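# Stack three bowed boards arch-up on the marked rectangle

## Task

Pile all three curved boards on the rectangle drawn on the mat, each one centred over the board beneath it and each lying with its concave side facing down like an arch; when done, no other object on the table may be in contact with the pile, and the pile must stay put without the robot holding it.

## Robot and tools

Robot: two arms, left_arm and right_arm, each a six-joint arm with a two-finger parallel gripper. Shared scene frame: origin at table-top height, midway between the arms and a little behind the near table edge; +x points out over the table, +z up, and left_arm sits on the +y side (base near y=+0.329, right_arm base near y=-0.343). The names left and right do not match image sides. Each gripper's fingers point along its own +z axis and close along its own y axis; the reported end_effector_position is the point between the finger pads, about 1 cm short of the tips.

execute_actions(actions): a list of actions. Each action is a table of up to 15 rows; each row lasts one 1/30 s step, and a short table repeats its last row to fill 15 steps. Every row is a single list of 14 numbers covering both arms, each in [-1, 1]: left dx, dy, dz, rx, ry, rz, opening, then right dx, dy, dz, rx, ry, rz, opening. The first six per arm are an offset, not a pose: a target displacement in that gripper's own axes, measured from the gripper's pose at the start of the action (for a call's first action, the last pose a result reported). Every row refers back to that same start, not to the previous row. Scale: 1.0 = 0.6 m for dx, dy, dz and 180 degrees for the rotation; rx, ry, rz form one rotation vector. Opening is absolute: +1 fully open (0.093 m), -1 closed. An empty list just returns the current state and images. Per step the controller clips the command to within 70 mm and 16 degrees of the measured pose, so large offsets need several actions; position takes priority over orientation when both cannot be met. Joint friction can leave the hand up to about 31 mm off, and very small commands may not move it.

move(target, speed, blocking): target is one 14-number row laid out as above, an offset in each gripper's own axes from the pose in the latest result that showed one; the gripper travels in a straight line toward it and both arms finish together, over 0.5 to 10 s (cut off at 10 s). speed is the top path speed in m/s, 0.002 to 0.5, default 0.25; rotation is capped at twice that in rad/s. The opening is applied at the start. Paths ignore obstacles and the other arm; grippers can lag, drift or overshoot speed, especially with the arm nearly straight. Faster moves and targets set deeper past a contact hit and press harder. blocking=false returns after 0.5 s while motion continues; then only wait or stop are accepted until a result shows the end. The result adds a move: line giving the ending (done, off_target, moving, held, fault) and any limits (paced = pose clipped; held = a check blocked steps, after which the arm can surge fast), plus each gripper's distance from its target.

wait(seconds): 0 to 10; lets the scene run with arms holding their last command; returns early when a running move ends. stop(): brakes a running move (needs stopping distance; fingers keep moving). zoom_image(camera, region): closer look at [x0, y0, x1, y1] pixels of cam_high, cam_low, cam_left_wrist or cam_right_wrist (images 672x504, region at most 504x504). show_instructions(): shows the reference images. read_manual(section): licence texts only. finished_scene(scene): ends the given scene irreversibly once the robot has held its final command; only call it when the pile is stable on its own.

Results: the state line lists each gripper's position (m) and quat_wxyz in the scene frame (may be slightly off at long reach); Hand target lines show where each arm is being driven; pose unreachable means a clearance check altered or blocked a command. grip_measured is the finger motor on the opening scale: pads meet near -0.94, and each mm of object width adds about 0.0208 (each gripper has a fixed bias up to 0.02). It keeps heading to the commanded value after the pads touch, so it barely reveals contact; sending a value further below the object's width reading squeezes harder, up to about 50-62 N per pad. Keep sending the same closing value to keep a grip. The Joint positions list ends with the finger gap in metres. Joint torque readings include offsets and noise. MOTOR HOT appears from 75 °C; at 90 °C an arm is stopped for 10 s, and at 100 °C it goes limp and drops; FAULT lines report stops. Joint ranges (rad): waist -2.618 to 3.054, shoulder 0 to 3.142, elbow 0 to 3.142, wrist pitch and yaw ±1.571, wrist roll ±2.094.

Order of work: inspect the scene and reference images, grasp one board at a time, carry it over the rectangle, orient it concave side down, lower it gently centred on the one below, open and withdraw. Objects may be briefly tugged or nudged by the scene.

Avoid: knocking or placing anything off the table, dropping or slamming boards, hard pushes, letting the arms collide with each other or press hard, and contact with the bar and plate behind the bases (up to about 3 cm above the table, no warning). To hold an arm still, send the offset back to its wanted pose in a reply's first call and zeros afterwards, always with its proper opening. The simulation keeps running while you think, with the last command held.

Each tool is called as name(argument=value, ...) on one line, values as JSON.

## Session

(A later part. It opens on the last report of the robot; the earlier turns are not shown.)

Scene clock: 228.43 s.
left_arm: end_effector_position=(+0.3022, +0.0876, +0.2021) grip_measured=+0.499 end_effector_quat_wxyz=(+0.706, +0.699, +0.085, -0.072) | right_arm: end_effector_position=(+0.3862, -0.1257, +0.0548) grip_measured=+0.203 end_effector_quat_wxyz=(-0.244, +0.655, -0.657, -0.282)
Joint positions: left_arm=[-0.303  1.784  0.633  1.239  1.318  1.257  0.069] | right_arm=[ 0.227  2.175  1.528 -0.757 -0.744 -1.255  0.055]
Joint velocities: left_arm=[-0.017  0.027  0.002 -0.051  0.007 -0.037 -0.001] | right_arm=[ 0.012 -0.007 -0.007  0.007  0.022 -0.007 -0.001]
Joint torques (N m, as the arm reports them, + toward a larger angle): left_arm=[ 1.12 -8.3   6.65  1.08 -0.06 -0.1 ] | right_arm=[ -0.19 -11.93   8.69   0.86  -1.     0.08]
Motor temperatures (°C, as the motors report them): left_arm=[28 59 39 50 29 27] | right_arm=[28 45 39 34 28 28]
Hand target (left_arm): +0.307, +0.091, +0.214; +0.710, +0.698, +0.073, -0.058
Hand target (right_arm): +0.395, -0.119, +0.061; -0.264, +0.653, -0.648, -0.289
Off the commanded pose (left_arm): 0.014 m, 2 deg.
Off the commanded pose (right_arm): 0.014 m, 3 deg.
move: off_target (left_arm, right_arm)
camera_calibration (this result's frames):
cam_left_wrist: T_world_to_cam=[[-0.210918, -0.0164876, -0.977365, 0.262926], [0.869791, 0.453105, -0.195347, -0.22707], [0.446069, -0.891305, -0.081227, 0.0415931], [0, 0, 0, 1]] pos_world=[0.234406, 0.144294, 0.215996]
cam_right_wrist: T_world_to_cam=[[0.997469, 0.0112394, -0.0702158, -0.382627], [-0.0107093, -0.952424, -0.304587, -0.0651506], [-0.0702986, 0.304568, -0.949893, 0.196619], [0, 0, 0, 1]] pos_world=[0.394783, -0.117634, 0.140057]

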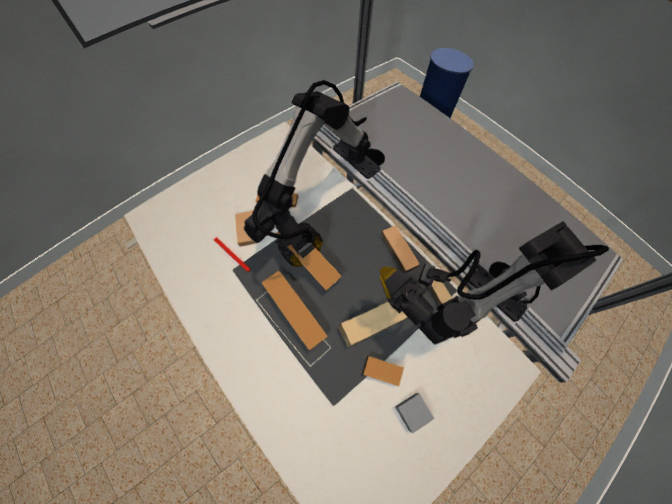

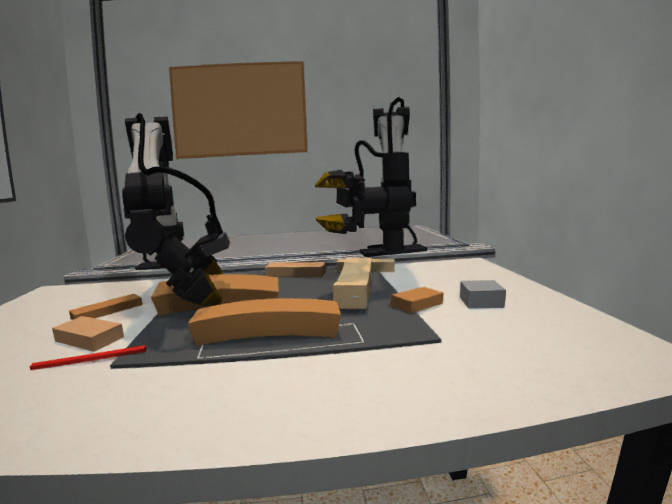

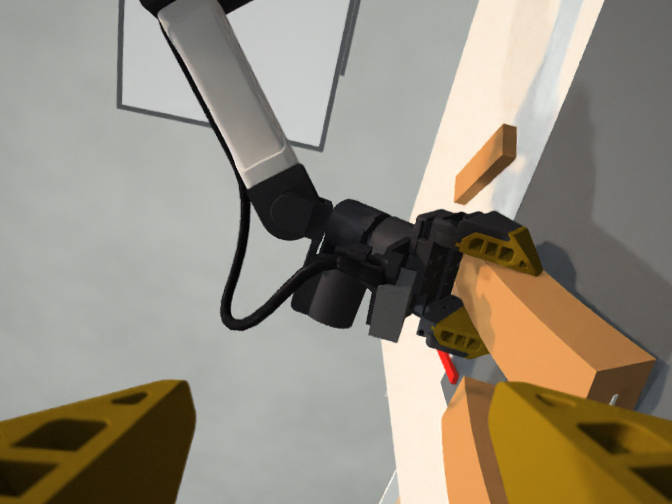

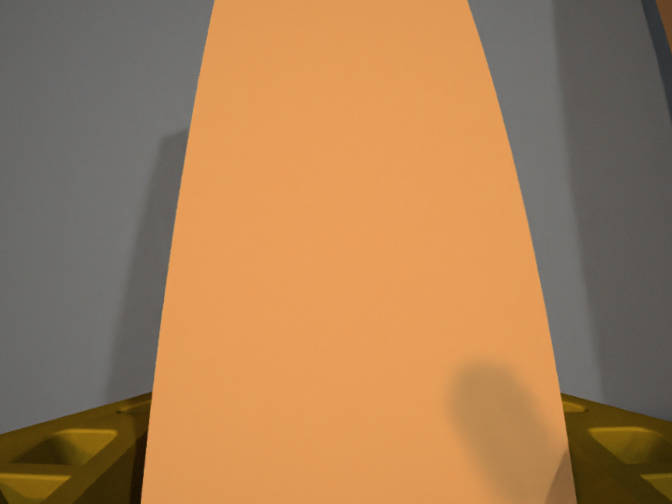

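Lower ~1.5 cm and release.

move(target=[0,0,0,0,0,0,0.5,0.02,0,0.02,0,-0.01,0,-0.05], speed=0.05)

move(target=[0,0,0,0,0,0,0.5,0,0,0,0,0,0,0.9])

move(target=[0,0,0,0,0,0,0.5,-0.09,0,-0.1,0,0,0,0.9])

Scene clock: 231.67 s.
left_arm: end_effector_position=(+0.3023, +0.0876, +0.2016) grip_measured=+0.499 end_effector_quat_wxyz=(+0.706, +0.700, +0.086, -0.072) | right_arm: end_effector_position=(+0.3872, -0.1275, +0.0492) grip_measured=+0.203 end_effector_quat_wxyz=(-0.253, +0.656, -0.654, -0.279)
Joint positions: left_arm=[-0.303  1.784  0.633  1.235  1.318  1.258  0.069] | right_arm=[ 0.221  2.175  1.499 -0.713 -0.749 -1.261  0.055]
Joint velocities: left_arm=[-0.002 -0.012 -0.012 -0.007 -0.007 -0.007 -0.   ] | right_arm=[ 0.002  0.002 -0.007  0.022 -0.007 -0.022  0.001]
Joint torques (N m, as the arm reports them, + toward a larger angle): left_arm=[-0.07 -6.55  4.94  1.24 -0.12 -0.14] | right_arm=[ -0.49 -11.15   5.2    0.85  -0.88   0.02]
Motor temperatures (°C, as the motors report them): left_arm=[28 58 39 49 29 27] | right_arm=[28 45 39 34 28 28]
Hand target (left_arm): +0.302, +0.088, +0.202; +0.706, +0.699, +0.085, -0.072
Hand target (right_arm): +0.385, -0.127, +0.038; -0.253, +0.651, -0.654, -0.292
Off the commanded pose (left_arm): 0.000 m, 0 deg.
Off the commanded pose (right_arm): 0.012 m, 2 deg.
move: off_target (right_arm)
camera_calibration (this result's frames):
cam_left_wrist: T_world_to_cam=[[-0.213415, -0.0155307, -0.976838, 0.263026], [0.869254, 0.453367, -0.197119, -0.226705], [0.445927, -0.891189, -0.0832553, 0.0419735], [0, 0, 0, 1]] pos_world=[0.234481, 0.144272, 0.21574]
cam_right_wrist: T_world_to_cam=[[0.998566, 0.0109201, -0.0524125, -0.385328], [-0.00606154, -0.949622, -0.313337, -0.0695622], [-0.0531938, 0.313206, -0.948194, 0.18626], [0, 0, 0, 1]] pos_world=[0.394261, -0.120188, 0.134618]

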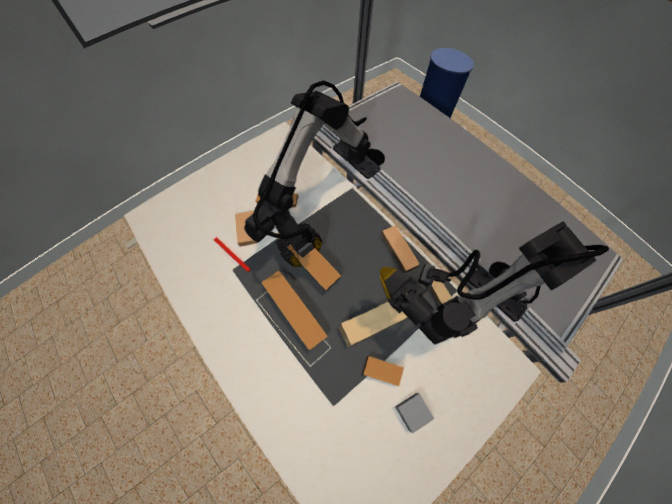

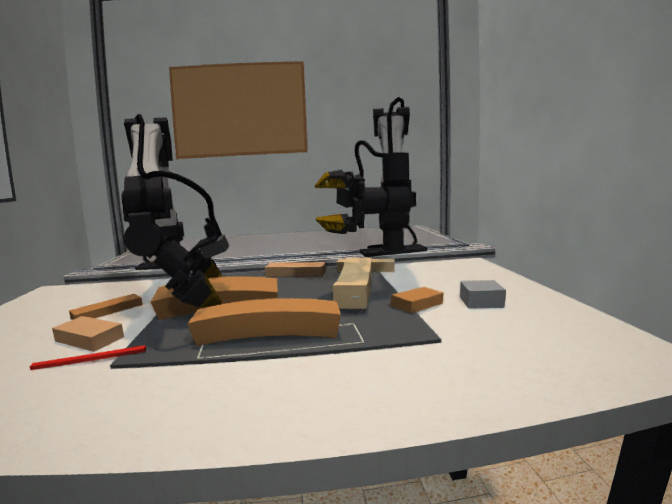

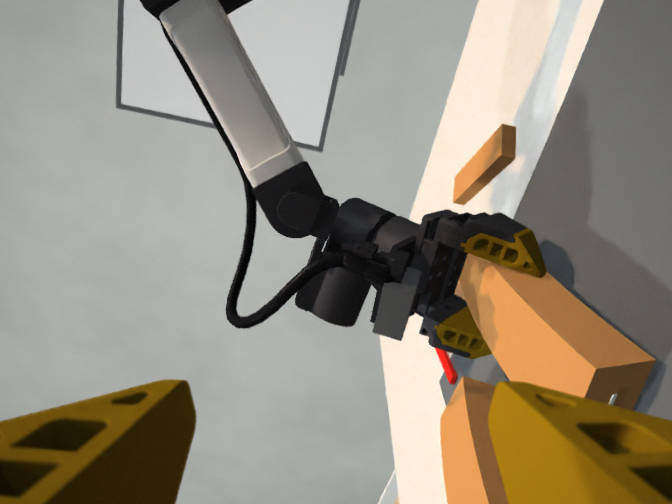

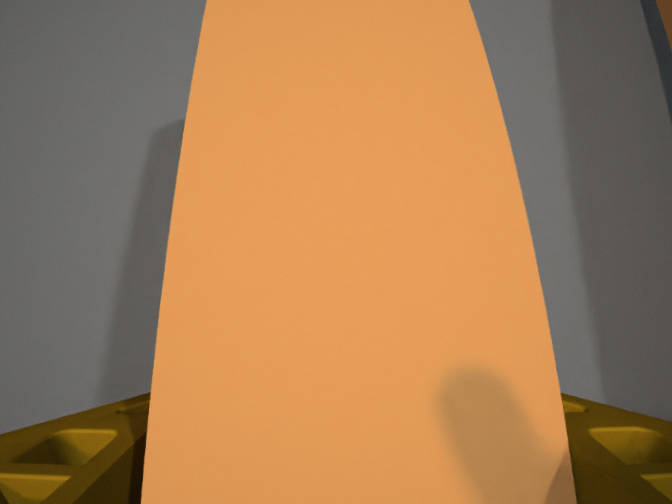

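Scene clock: 232.17 s.
left_arm: end_effector_position=(+0.3023, +0.0876, +0.2016) grip_measured=+0.499 end_effector_quat_wxyz=(+0.706, +0.700, +0.086, -0.072) | right_arm: end_effector_position=(+0.3872, -0.1276, +0.0491) grip_measured=+0.898 end_effector_quat_wxyz=(-0.252, +0.656, -0.654, -0.279)
Joint positions: left_arm=[-0.303  1.784  0.633  1.235  1.318  1.258  0.069] | right_arm=[ 0.221  2.175  1.499 -0.713 -0.748 -1.261  0.088]
Joint velocities: left_arm=[-0.002  0.012 -0.007 -0.007 -0.022 -0.066  0.   ] | right_arm=[ 0.007  0.002 -0.002 -0.022 -0.051  0.007  0.   ]
Joint torques (N m, as the arm reports them, + toward a larger angle): left_arm=[ 0.11 -6.62  4.81  1.26 -0.14 -0.14] | right_arm=[ -0.32 -13.04   6.56   0.61  -0.58  -0.02]
Motor temperatures (°C, as the motors report them): left_arm=[28 58 39 49 29 27] | right_arm=[28 46 39 34 28 28]
Hand target (left_arm): +0.302, +0.088, +0.202; +0.706, +0.700, +0.086, -0.072
Hand target (right_arm): +0.387, -0.128, +0.049; -0.253, +0.656, -0.654, -0.279
Off the commanded pose (left_arm): 0.000 m, 0 deg.
Off the commanded pose (right_arm): 0.000 m, 0 deg.
move: done
camera_calibration (this result's frames):
cam_left_wrist: T_world_to_cam=[[-0.213415, -0.0155307, -0.976838, 0.263026], [0.869254, 0.453367, -0.197119, -0.226705], [0.445927, -0.891189, -0.0832553, 0.0419735], [0, 0, 0, 1]] pos_world=[0.234481, 0.144272, 0.21574]
cam_right_wrist: T_world_to_cam=[[0.998577, 0.0107447, -0.052242, -0.385404], [-0.00613616, -0.94985, -0.312646, -0.0697058], [-0.0529813, 0.312522, -0.948432, 0.186049], [0, 0, 0, 1]] pos_world=[0.394285, -0.120213, 0.134527]

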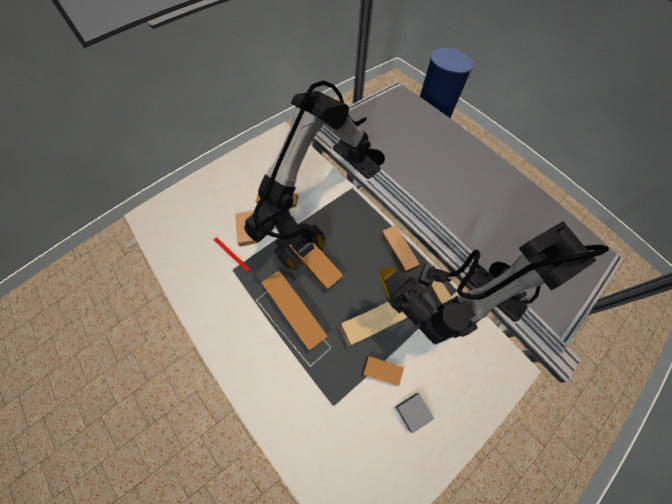

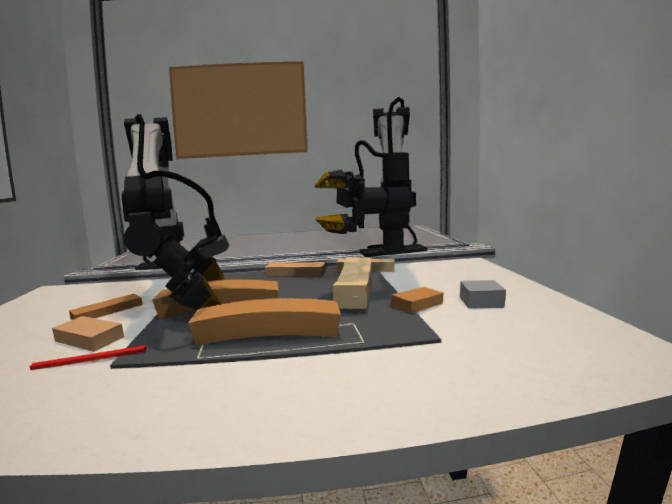

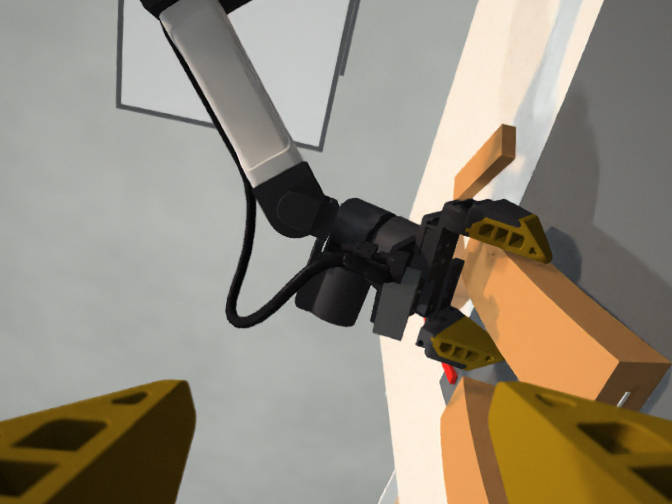

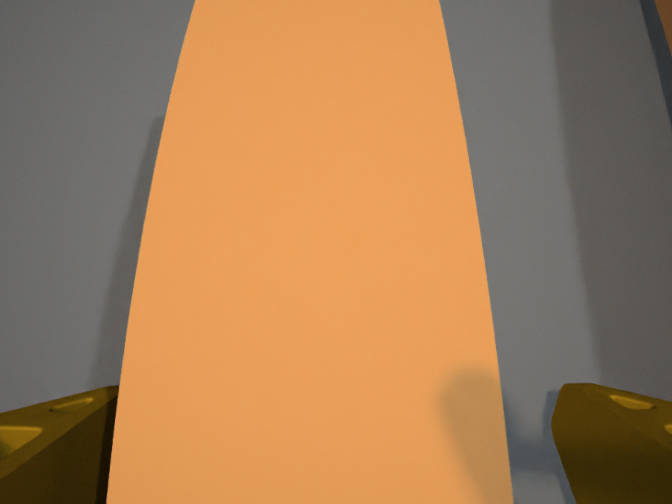

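Scene clock: 233.23 s.
left_arm: end_effector_position=(+0.3023, +0.0876, +0.2016) grip_measured=+0.499 end_effector_quat_wxyz=(+0.706, +0.700, +0.086, -0.072) | right_arm: end_effector_position=(+0.3906, -0.1271, +0.1331) grip_measured=+0.898 end_effector_quat_wxyz=(-0.260, +0.658, -0.651, -0.275)
Joint positions: left_arm=[-0.303  1.784  0.633  1.235  1.318  1.258  0.069] | right_arm=[ 0.221  2.081  1.696 -0.986 -0.749 -1.263  0.088]
Joint velocities: left_arm=[ 0.007  0.002 -0.017  0.022 -0.051 -0.022 -0.   ] | right_arm=[ 0.012  0.007  0.002 -0.051  0.022 -0.051 -0.   ]
Joint torques (N m, as the arm reports them, + toward a larger angle): left_arm=[-0.06 -6.49  4.76  1.24 -0.14 -0.15] | right_arm=[ -0.64 -12.02   7.71   0.59  -0.58  -0.06]
Motor temperatures (°C, as the motors report them): left_arm=[28 58 39 48 29 27] | right_arm=[28 46 39 34 28 28]
Hand target (left_arm): +0.302, +0.088, +0.202; +0.706, +0.700, +0.086, -0.072
Hand target (right_arm): +0.390, -0.130, +0.130; -0.253, +0.656, -0.654, -0.279
Off the commanded pose (left_arm): 0.000 m, 0 deg.
Off the commanded pose (right_arm): 0.005 m, 1 deg.
move: done
camera_calibration (this result's frames):
cam_left_wrist: T_world_to_cam=[[-0.213415, -0.0155307, -0.976838, 0.263026], [0.869254, 0.453367, -0.197119, -0.226705], [0.445927, -0.891189, -0.0832553, 0.0419735], [0, 0, 0, 1]] pos_world=[0.234481, 0.144272, 0.21574]
cam_right_wrist: T_world_to_cam=[[0.999357, 0.0123707, -0.0336399, -0.386961], [0.00105043, -0.948256, -0.317506, -0.0449544], [-0.035827, 0.317266, -0.94766, 0.259557], [0, 0, 0, 1]] pos_world=[0.396058, -0.12019, 0.218681]

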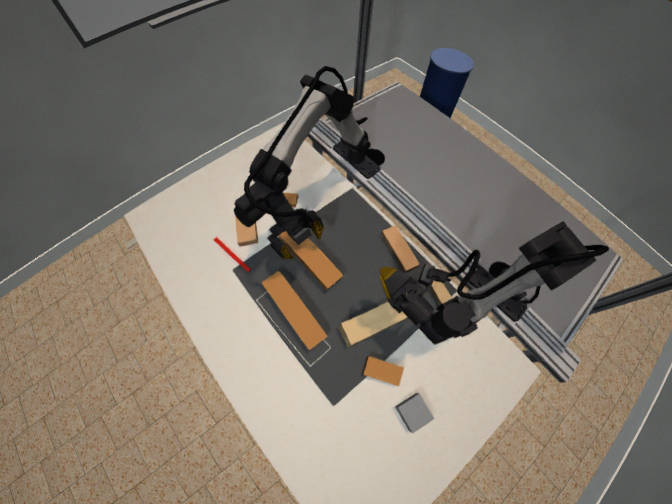

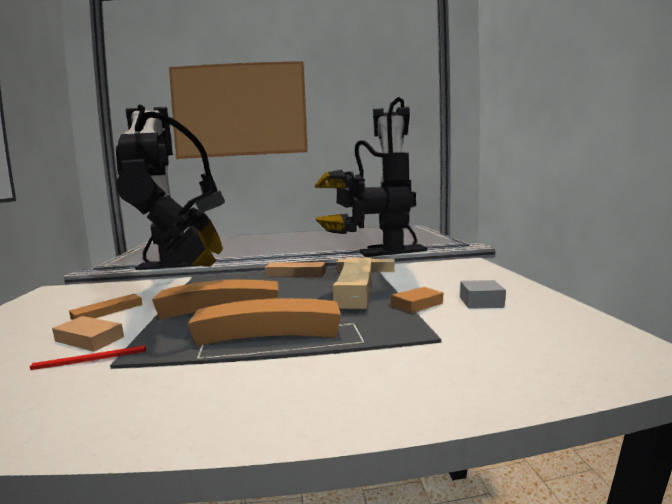

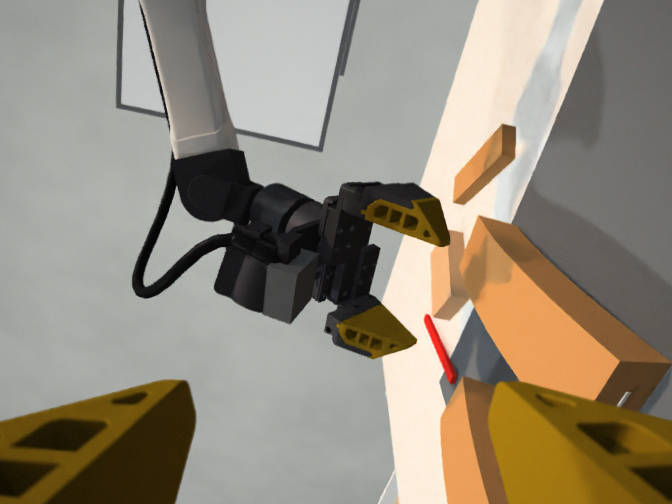

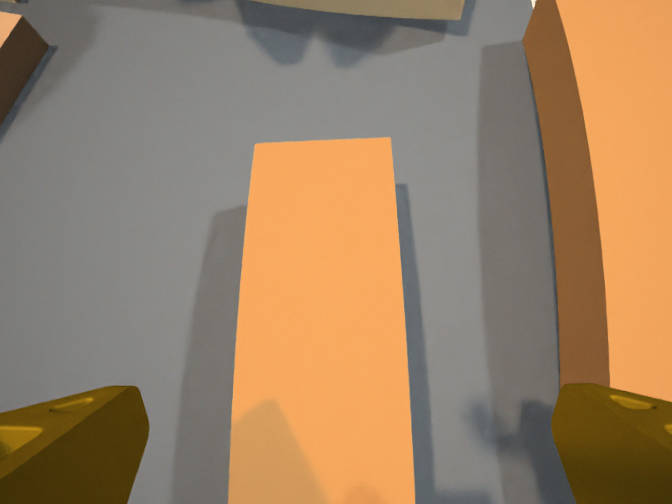

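move(target=[0,0,0,0,0,0,0.5,-0.036,-0.258,0.035,0,0,0,0.9])

Scene clock: 237.37 s.
left_arm: end_effector_position=(+0.3023, +0.0876, +0.2016) grip_measured=+0.499 end_effector_quat_wxyz=(+0.706, +0.700, +0.086, -0.072) | right_arm: end_effector_position=(+0.5432, -0.0895, +0.1444) grip_measured=+0.898 end_effector_quat_wxyz=(-0.355, +0.630, -0.651, -0.231)
Joint positions: left_arm=[-0.303  1.784  0.633  1.235  1.318  1.258  0.069] | right_arm=[ 0.221  2.753  2.86  -1.184 -0.75  -1.1    0.088]
Joint velocities: left_arm=[ 0.002 -0.007 -0.017  0.007  0.007  0.051  0.   ] | right_arm=[-0.017 -0.002 -0.022 -0.022 -0.007 -0.007  0.   ]
Joint torques (N m, as the arm reports them, + toward a larger angle): left_arm=[ 0.06 -6.59  4.98  1.24 -0.17 -0.12] | right_arm=[ -0.66 -15.4    8.04   0.92  -0.49   0.05]
Motor temperatures (°C, as the motors report them): left_arm=[28 57 39 47 29 27] | right_arm=[28 47 39 34 28 28]
Hand target (left_arm): +0.302, +0.088, +0.202; +0.706, +0.700, +0.086, -0.072
Hand target (right_arm): +0.543, -0.093, +0.130; -0.341, +0.623, -0.663, -0.239
Off the commanded pose (left_arm): 0.000 m, 0 deg.
Off the commanded pose (right_arm): 0.014 m, 12 deg.
elbow stopped short (right arm): the move would have taken joint 3 (elbow) straighter than the controller allows; a more bent joint 3 avoids this.
move: off_target (right_arm)
camera_calibration (this result's frames):
cam_left_wrist: T_world_to_cam=[[-0.213415, -0.0155307, -0.976838, 0.263026], [0.869254, 0.453367, -0.197119, -0.226705], [0.445927, -0.891189, -0.0832553, 0.0419735], [0, 0, 0, 1]] pos_world=[0.234481, 0.144272, 0.21574]
cam_right_wrist: T_world_to_cam=[[0.986246, -0.104235, 0.128271, -0.566322], [-0.044876, -0.915789, -0.399144, 0.0337974], [0.159074, 0.387898, -0.907871, 0.158501], [0, 0, 0, 1]] pos_world=[0.534836, -0.0895615, 0.230031]

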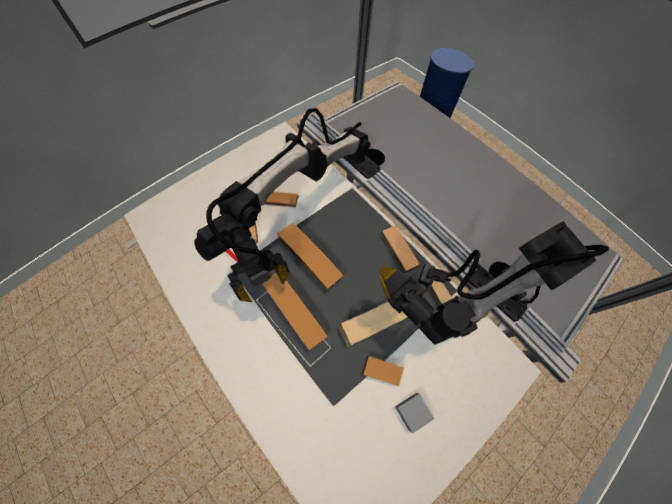

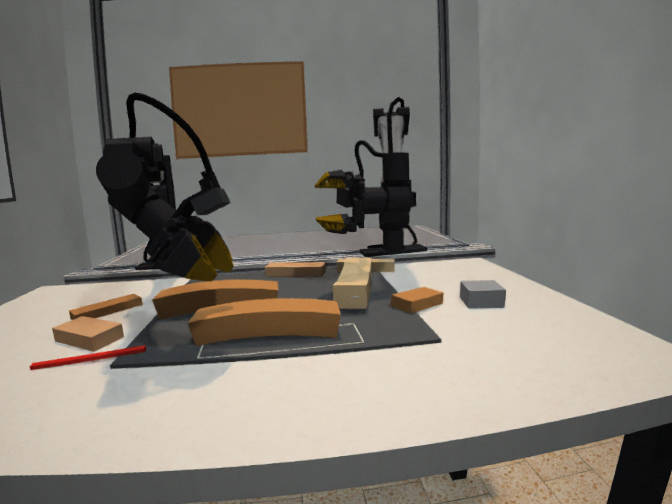

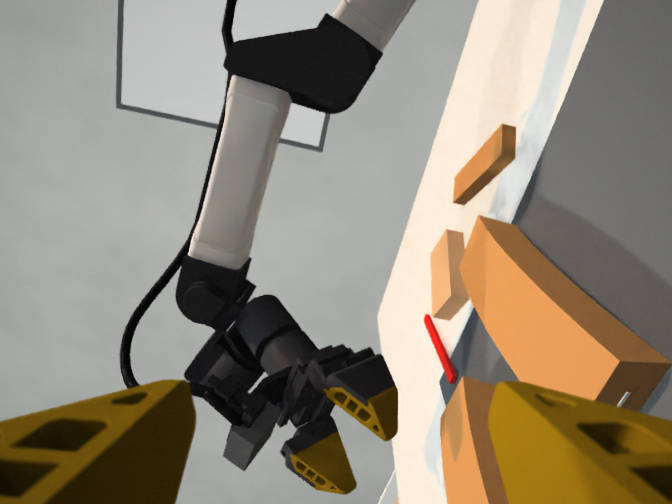

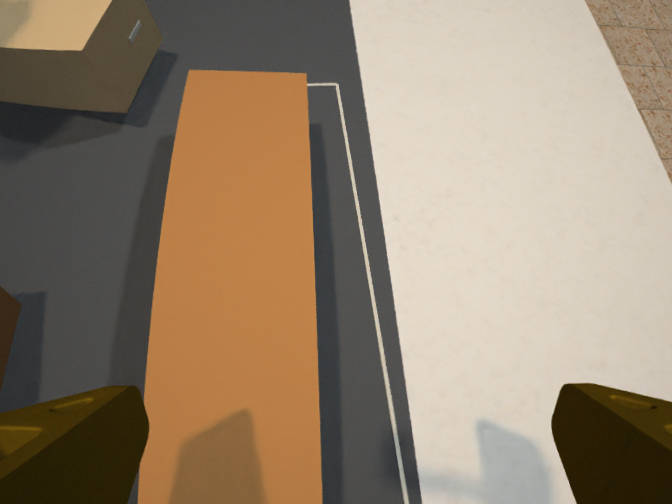

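move(target=[0,0,0,0,0,0,0.5,0.048,0.058,0.035,-0.072,0.02,0,0.9], speed=0.12)

Scene clock: 245.73 s.
left_arm: end_effector_position=(+0.3023, +0.0876, +0.2016) grip_measured=+0.499 end_effector_quat_wxyz=(+0.706, +0.700, +0.086, -0.072) | right_arm: end_effector_position=(+0.5185, -0.0941, +0.1156) grip_measured=+0.898 end_effector_quat_wxyz=(-0.306, +0.657, -0.640, -0.255)
Joint positions: left_arm=[-0.303  1.784  0.633  1.235  1.318  1.258  0.069] | right_arm=[ 0.221  2.788  2.86  -1.32  -0.761 -1.227  0.088]
Joint velocities: left_arm=[ 0.007 -0.002  0.012 -0.081  0.007  0.007  0.   ] | right_arm=[ 0.012  0.002 -0.007 -0.051 -0.051 -0.022  0.001]
Joint torques (N m, as the arm reports them, + toward a larger angle): left_arm=[ 0.15 -6.64  4.99  1.24 -0.12 -0.15] | right_arm=[  0.51 -15.5    7.99   0.72  -0.66  -0.04]
Motor temperatures (°C, as the motors report them): left_arm=[28 55 39 46 29 27] | right_arm=[28 50 39 34 28 28]
Hand target (left_arm): +0.302, +0.088, +0.202; +0.706, +0.700, +0.086, -0.072
Hand target (right_arm): +0.513, -0.090, +0.104; -0.294, +0.659, -0.640, -0.265
Off the commanded pose (left_arm): 0.000 m, 0 deg.
Off the commanded pose (right_arm): 0.013 m, 6 deg.
elbow stopped short (right arm): the move would have taken joint 3 (elbow) straighter than the controller allows; a more bent joint 3 avoids this.
move: off_target (right_arm)
camera_calibration (this result's frames):
cam_left_wrist: T_world_to_cam=[[-0.213415, -0.0155307, -0.976838, 0.263026], [0.869254, 0.453367, -0.197119, -0.226705], [0.445927, -0.891189, -0.0832553, 0.0419735], [0, 0, 0, 1]] pos_world=[0.234481, 0.144272, 0.21574]
cam_right_wrist: T_world_to_cam=[[0.998292, -0.0109457, 0.0573916, -0.527944], [0.0101825, -0.934667, -0.355379, -0.0183822], [0.0575319, 0.355356, -0.932959, 0.190588], [0, 0, 0, 1]] pos_world=[0.516265, -0.0906865, 0.201577]

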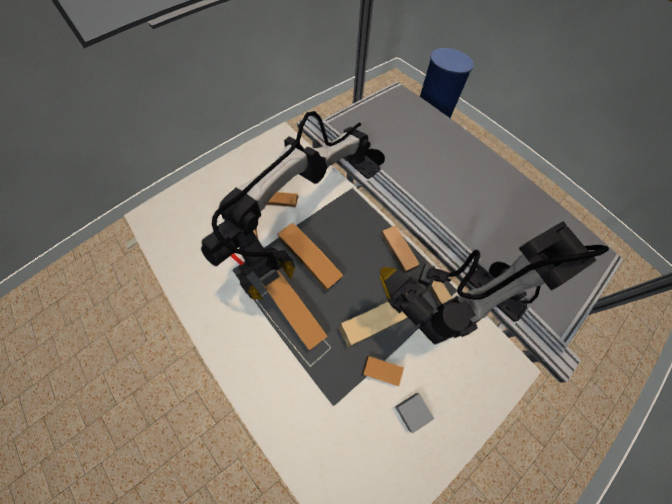

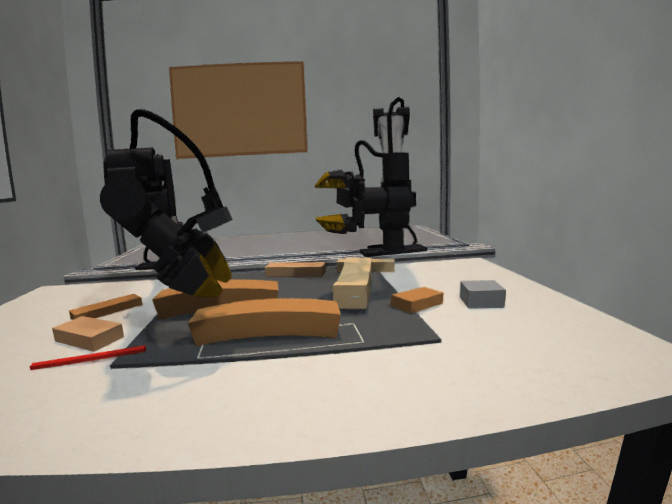

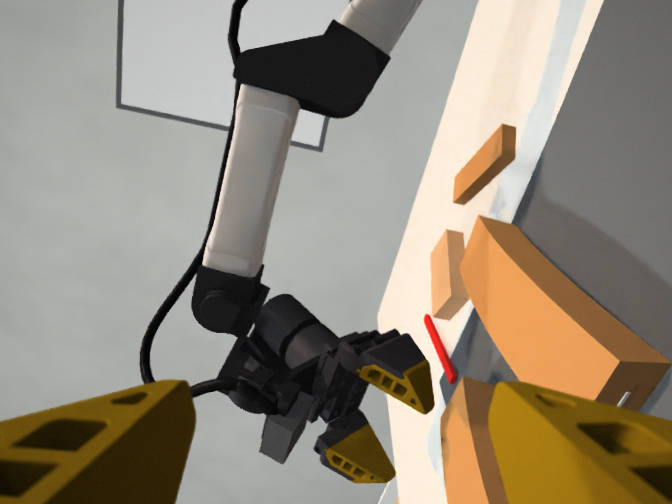

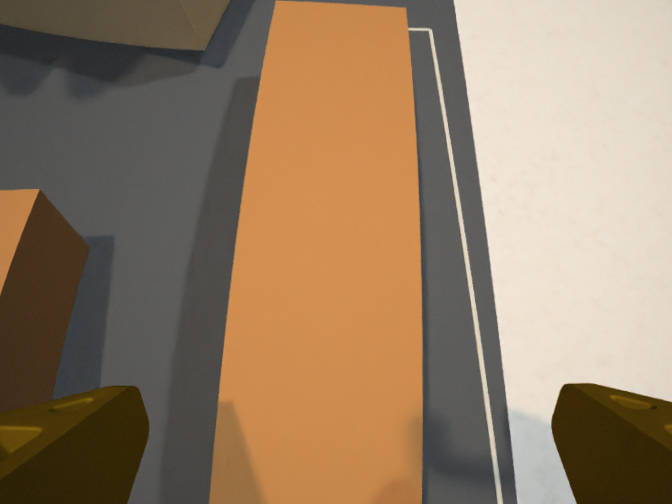

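move(target=[0,0,0,0,0,0,0.5,0.09,0.008,0.085,-0.02,0,0,0.9], speed=0.1)

Scene clock: 249.13 s.
left_arm: end_effector_position=(+0.3023, +0.0876, +0.2016) grip_measured=+0.499 end_effector_quat_wxyz=(+0.706, +0.700, +0.086, -0.072) | right_arm: end_effector_position=(+0.5212, -0.0916, +0.0577) grip_measured=+0.898 end_effector_quat_wxyz=(-0.292, +0.671, -0.628, -0.265)
Joint positions: left_arm=[-0.303  1.784  0.633  1.235  1.318  1.258  0.069] | right_arm=[ 0.221  2.873  2.804 -1.242 -0.773 -1.291  0.088]
Joint velocities: left_arm=[-0.007  0.002 -0.032 -0.022 -0.051 -0.022 -0.   ] | right_arm=[ 0.002 -0.007 -0.007  0.022  0.007  0.007 -0.   ]
Joint torques (N m, as the arm reports them, + toward a larger angle): left_arm=[-0.17 -6.59  4.9   1.26 -0.13 -0.15] | right_arm=[ -0.7  -16.22   5.2    0.92  -0.66  -0.03]
Motor temperatures (°C, as the motors report them): left_arm=[28 54 39 45 29 27] | right_arm=[28 51 39 34 28 28]
Hand target (left_arm): +0.302, +0.088, +0.202; +0.706, +0.700, +0.086, -0.072
Hand target (right_arm): +0.519, -0.095, +0.041; -0.283, +0.667, -0.632, -0.275
Off the commanded pose (left_arm): 0.000 m, 0 deg.
Off the commanded pose (right_arm): 0.017 m, 2 deg.
move: off_target (right_arm)
camera_calibration (this result's frames):
cam_left_wrist: T_world_to_cam=[[-0.213415, -0.0155307, -0.976838, 0.263026], [0.869254, 0.453367, -0.197119, -0.226705], [0.445927, -0.891189, -0.0832553, 0.0419735], [0, 0, 0, 1]] pos_world=[0.234481, 0.144272, 0.21574]
cam_right_wrist: T_world_to_cam=[[0.998501, 0.0367282, 0.0405751, -0.522141], [0.0486395, -0.935394, -0.350246, -0.0570602], [0.0250898, 0.351695, -0.935778, 0.152279], [0, 0, 0, 1]] pos_world=[0.520313, -0.0877521, 0.1437]

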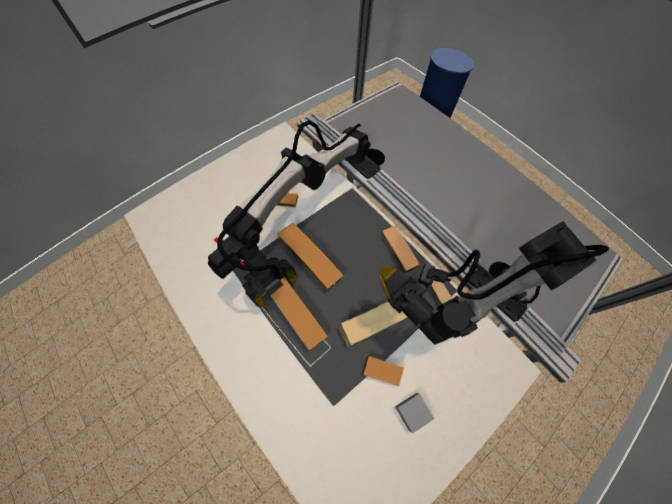

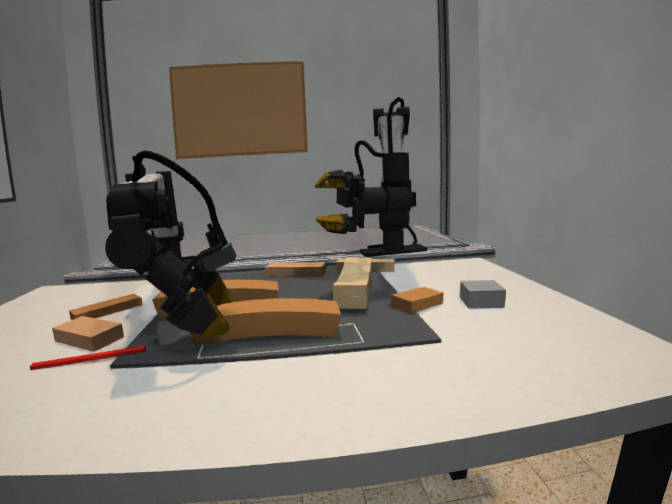

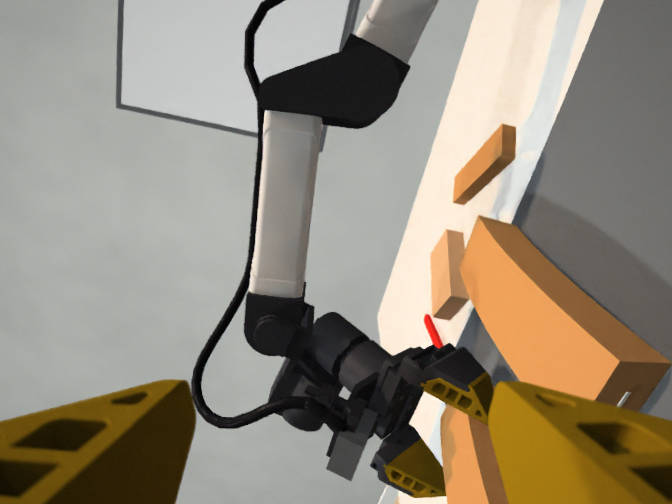

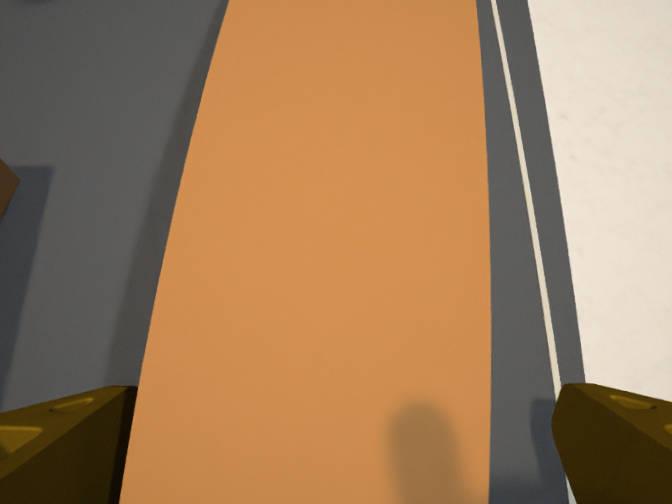

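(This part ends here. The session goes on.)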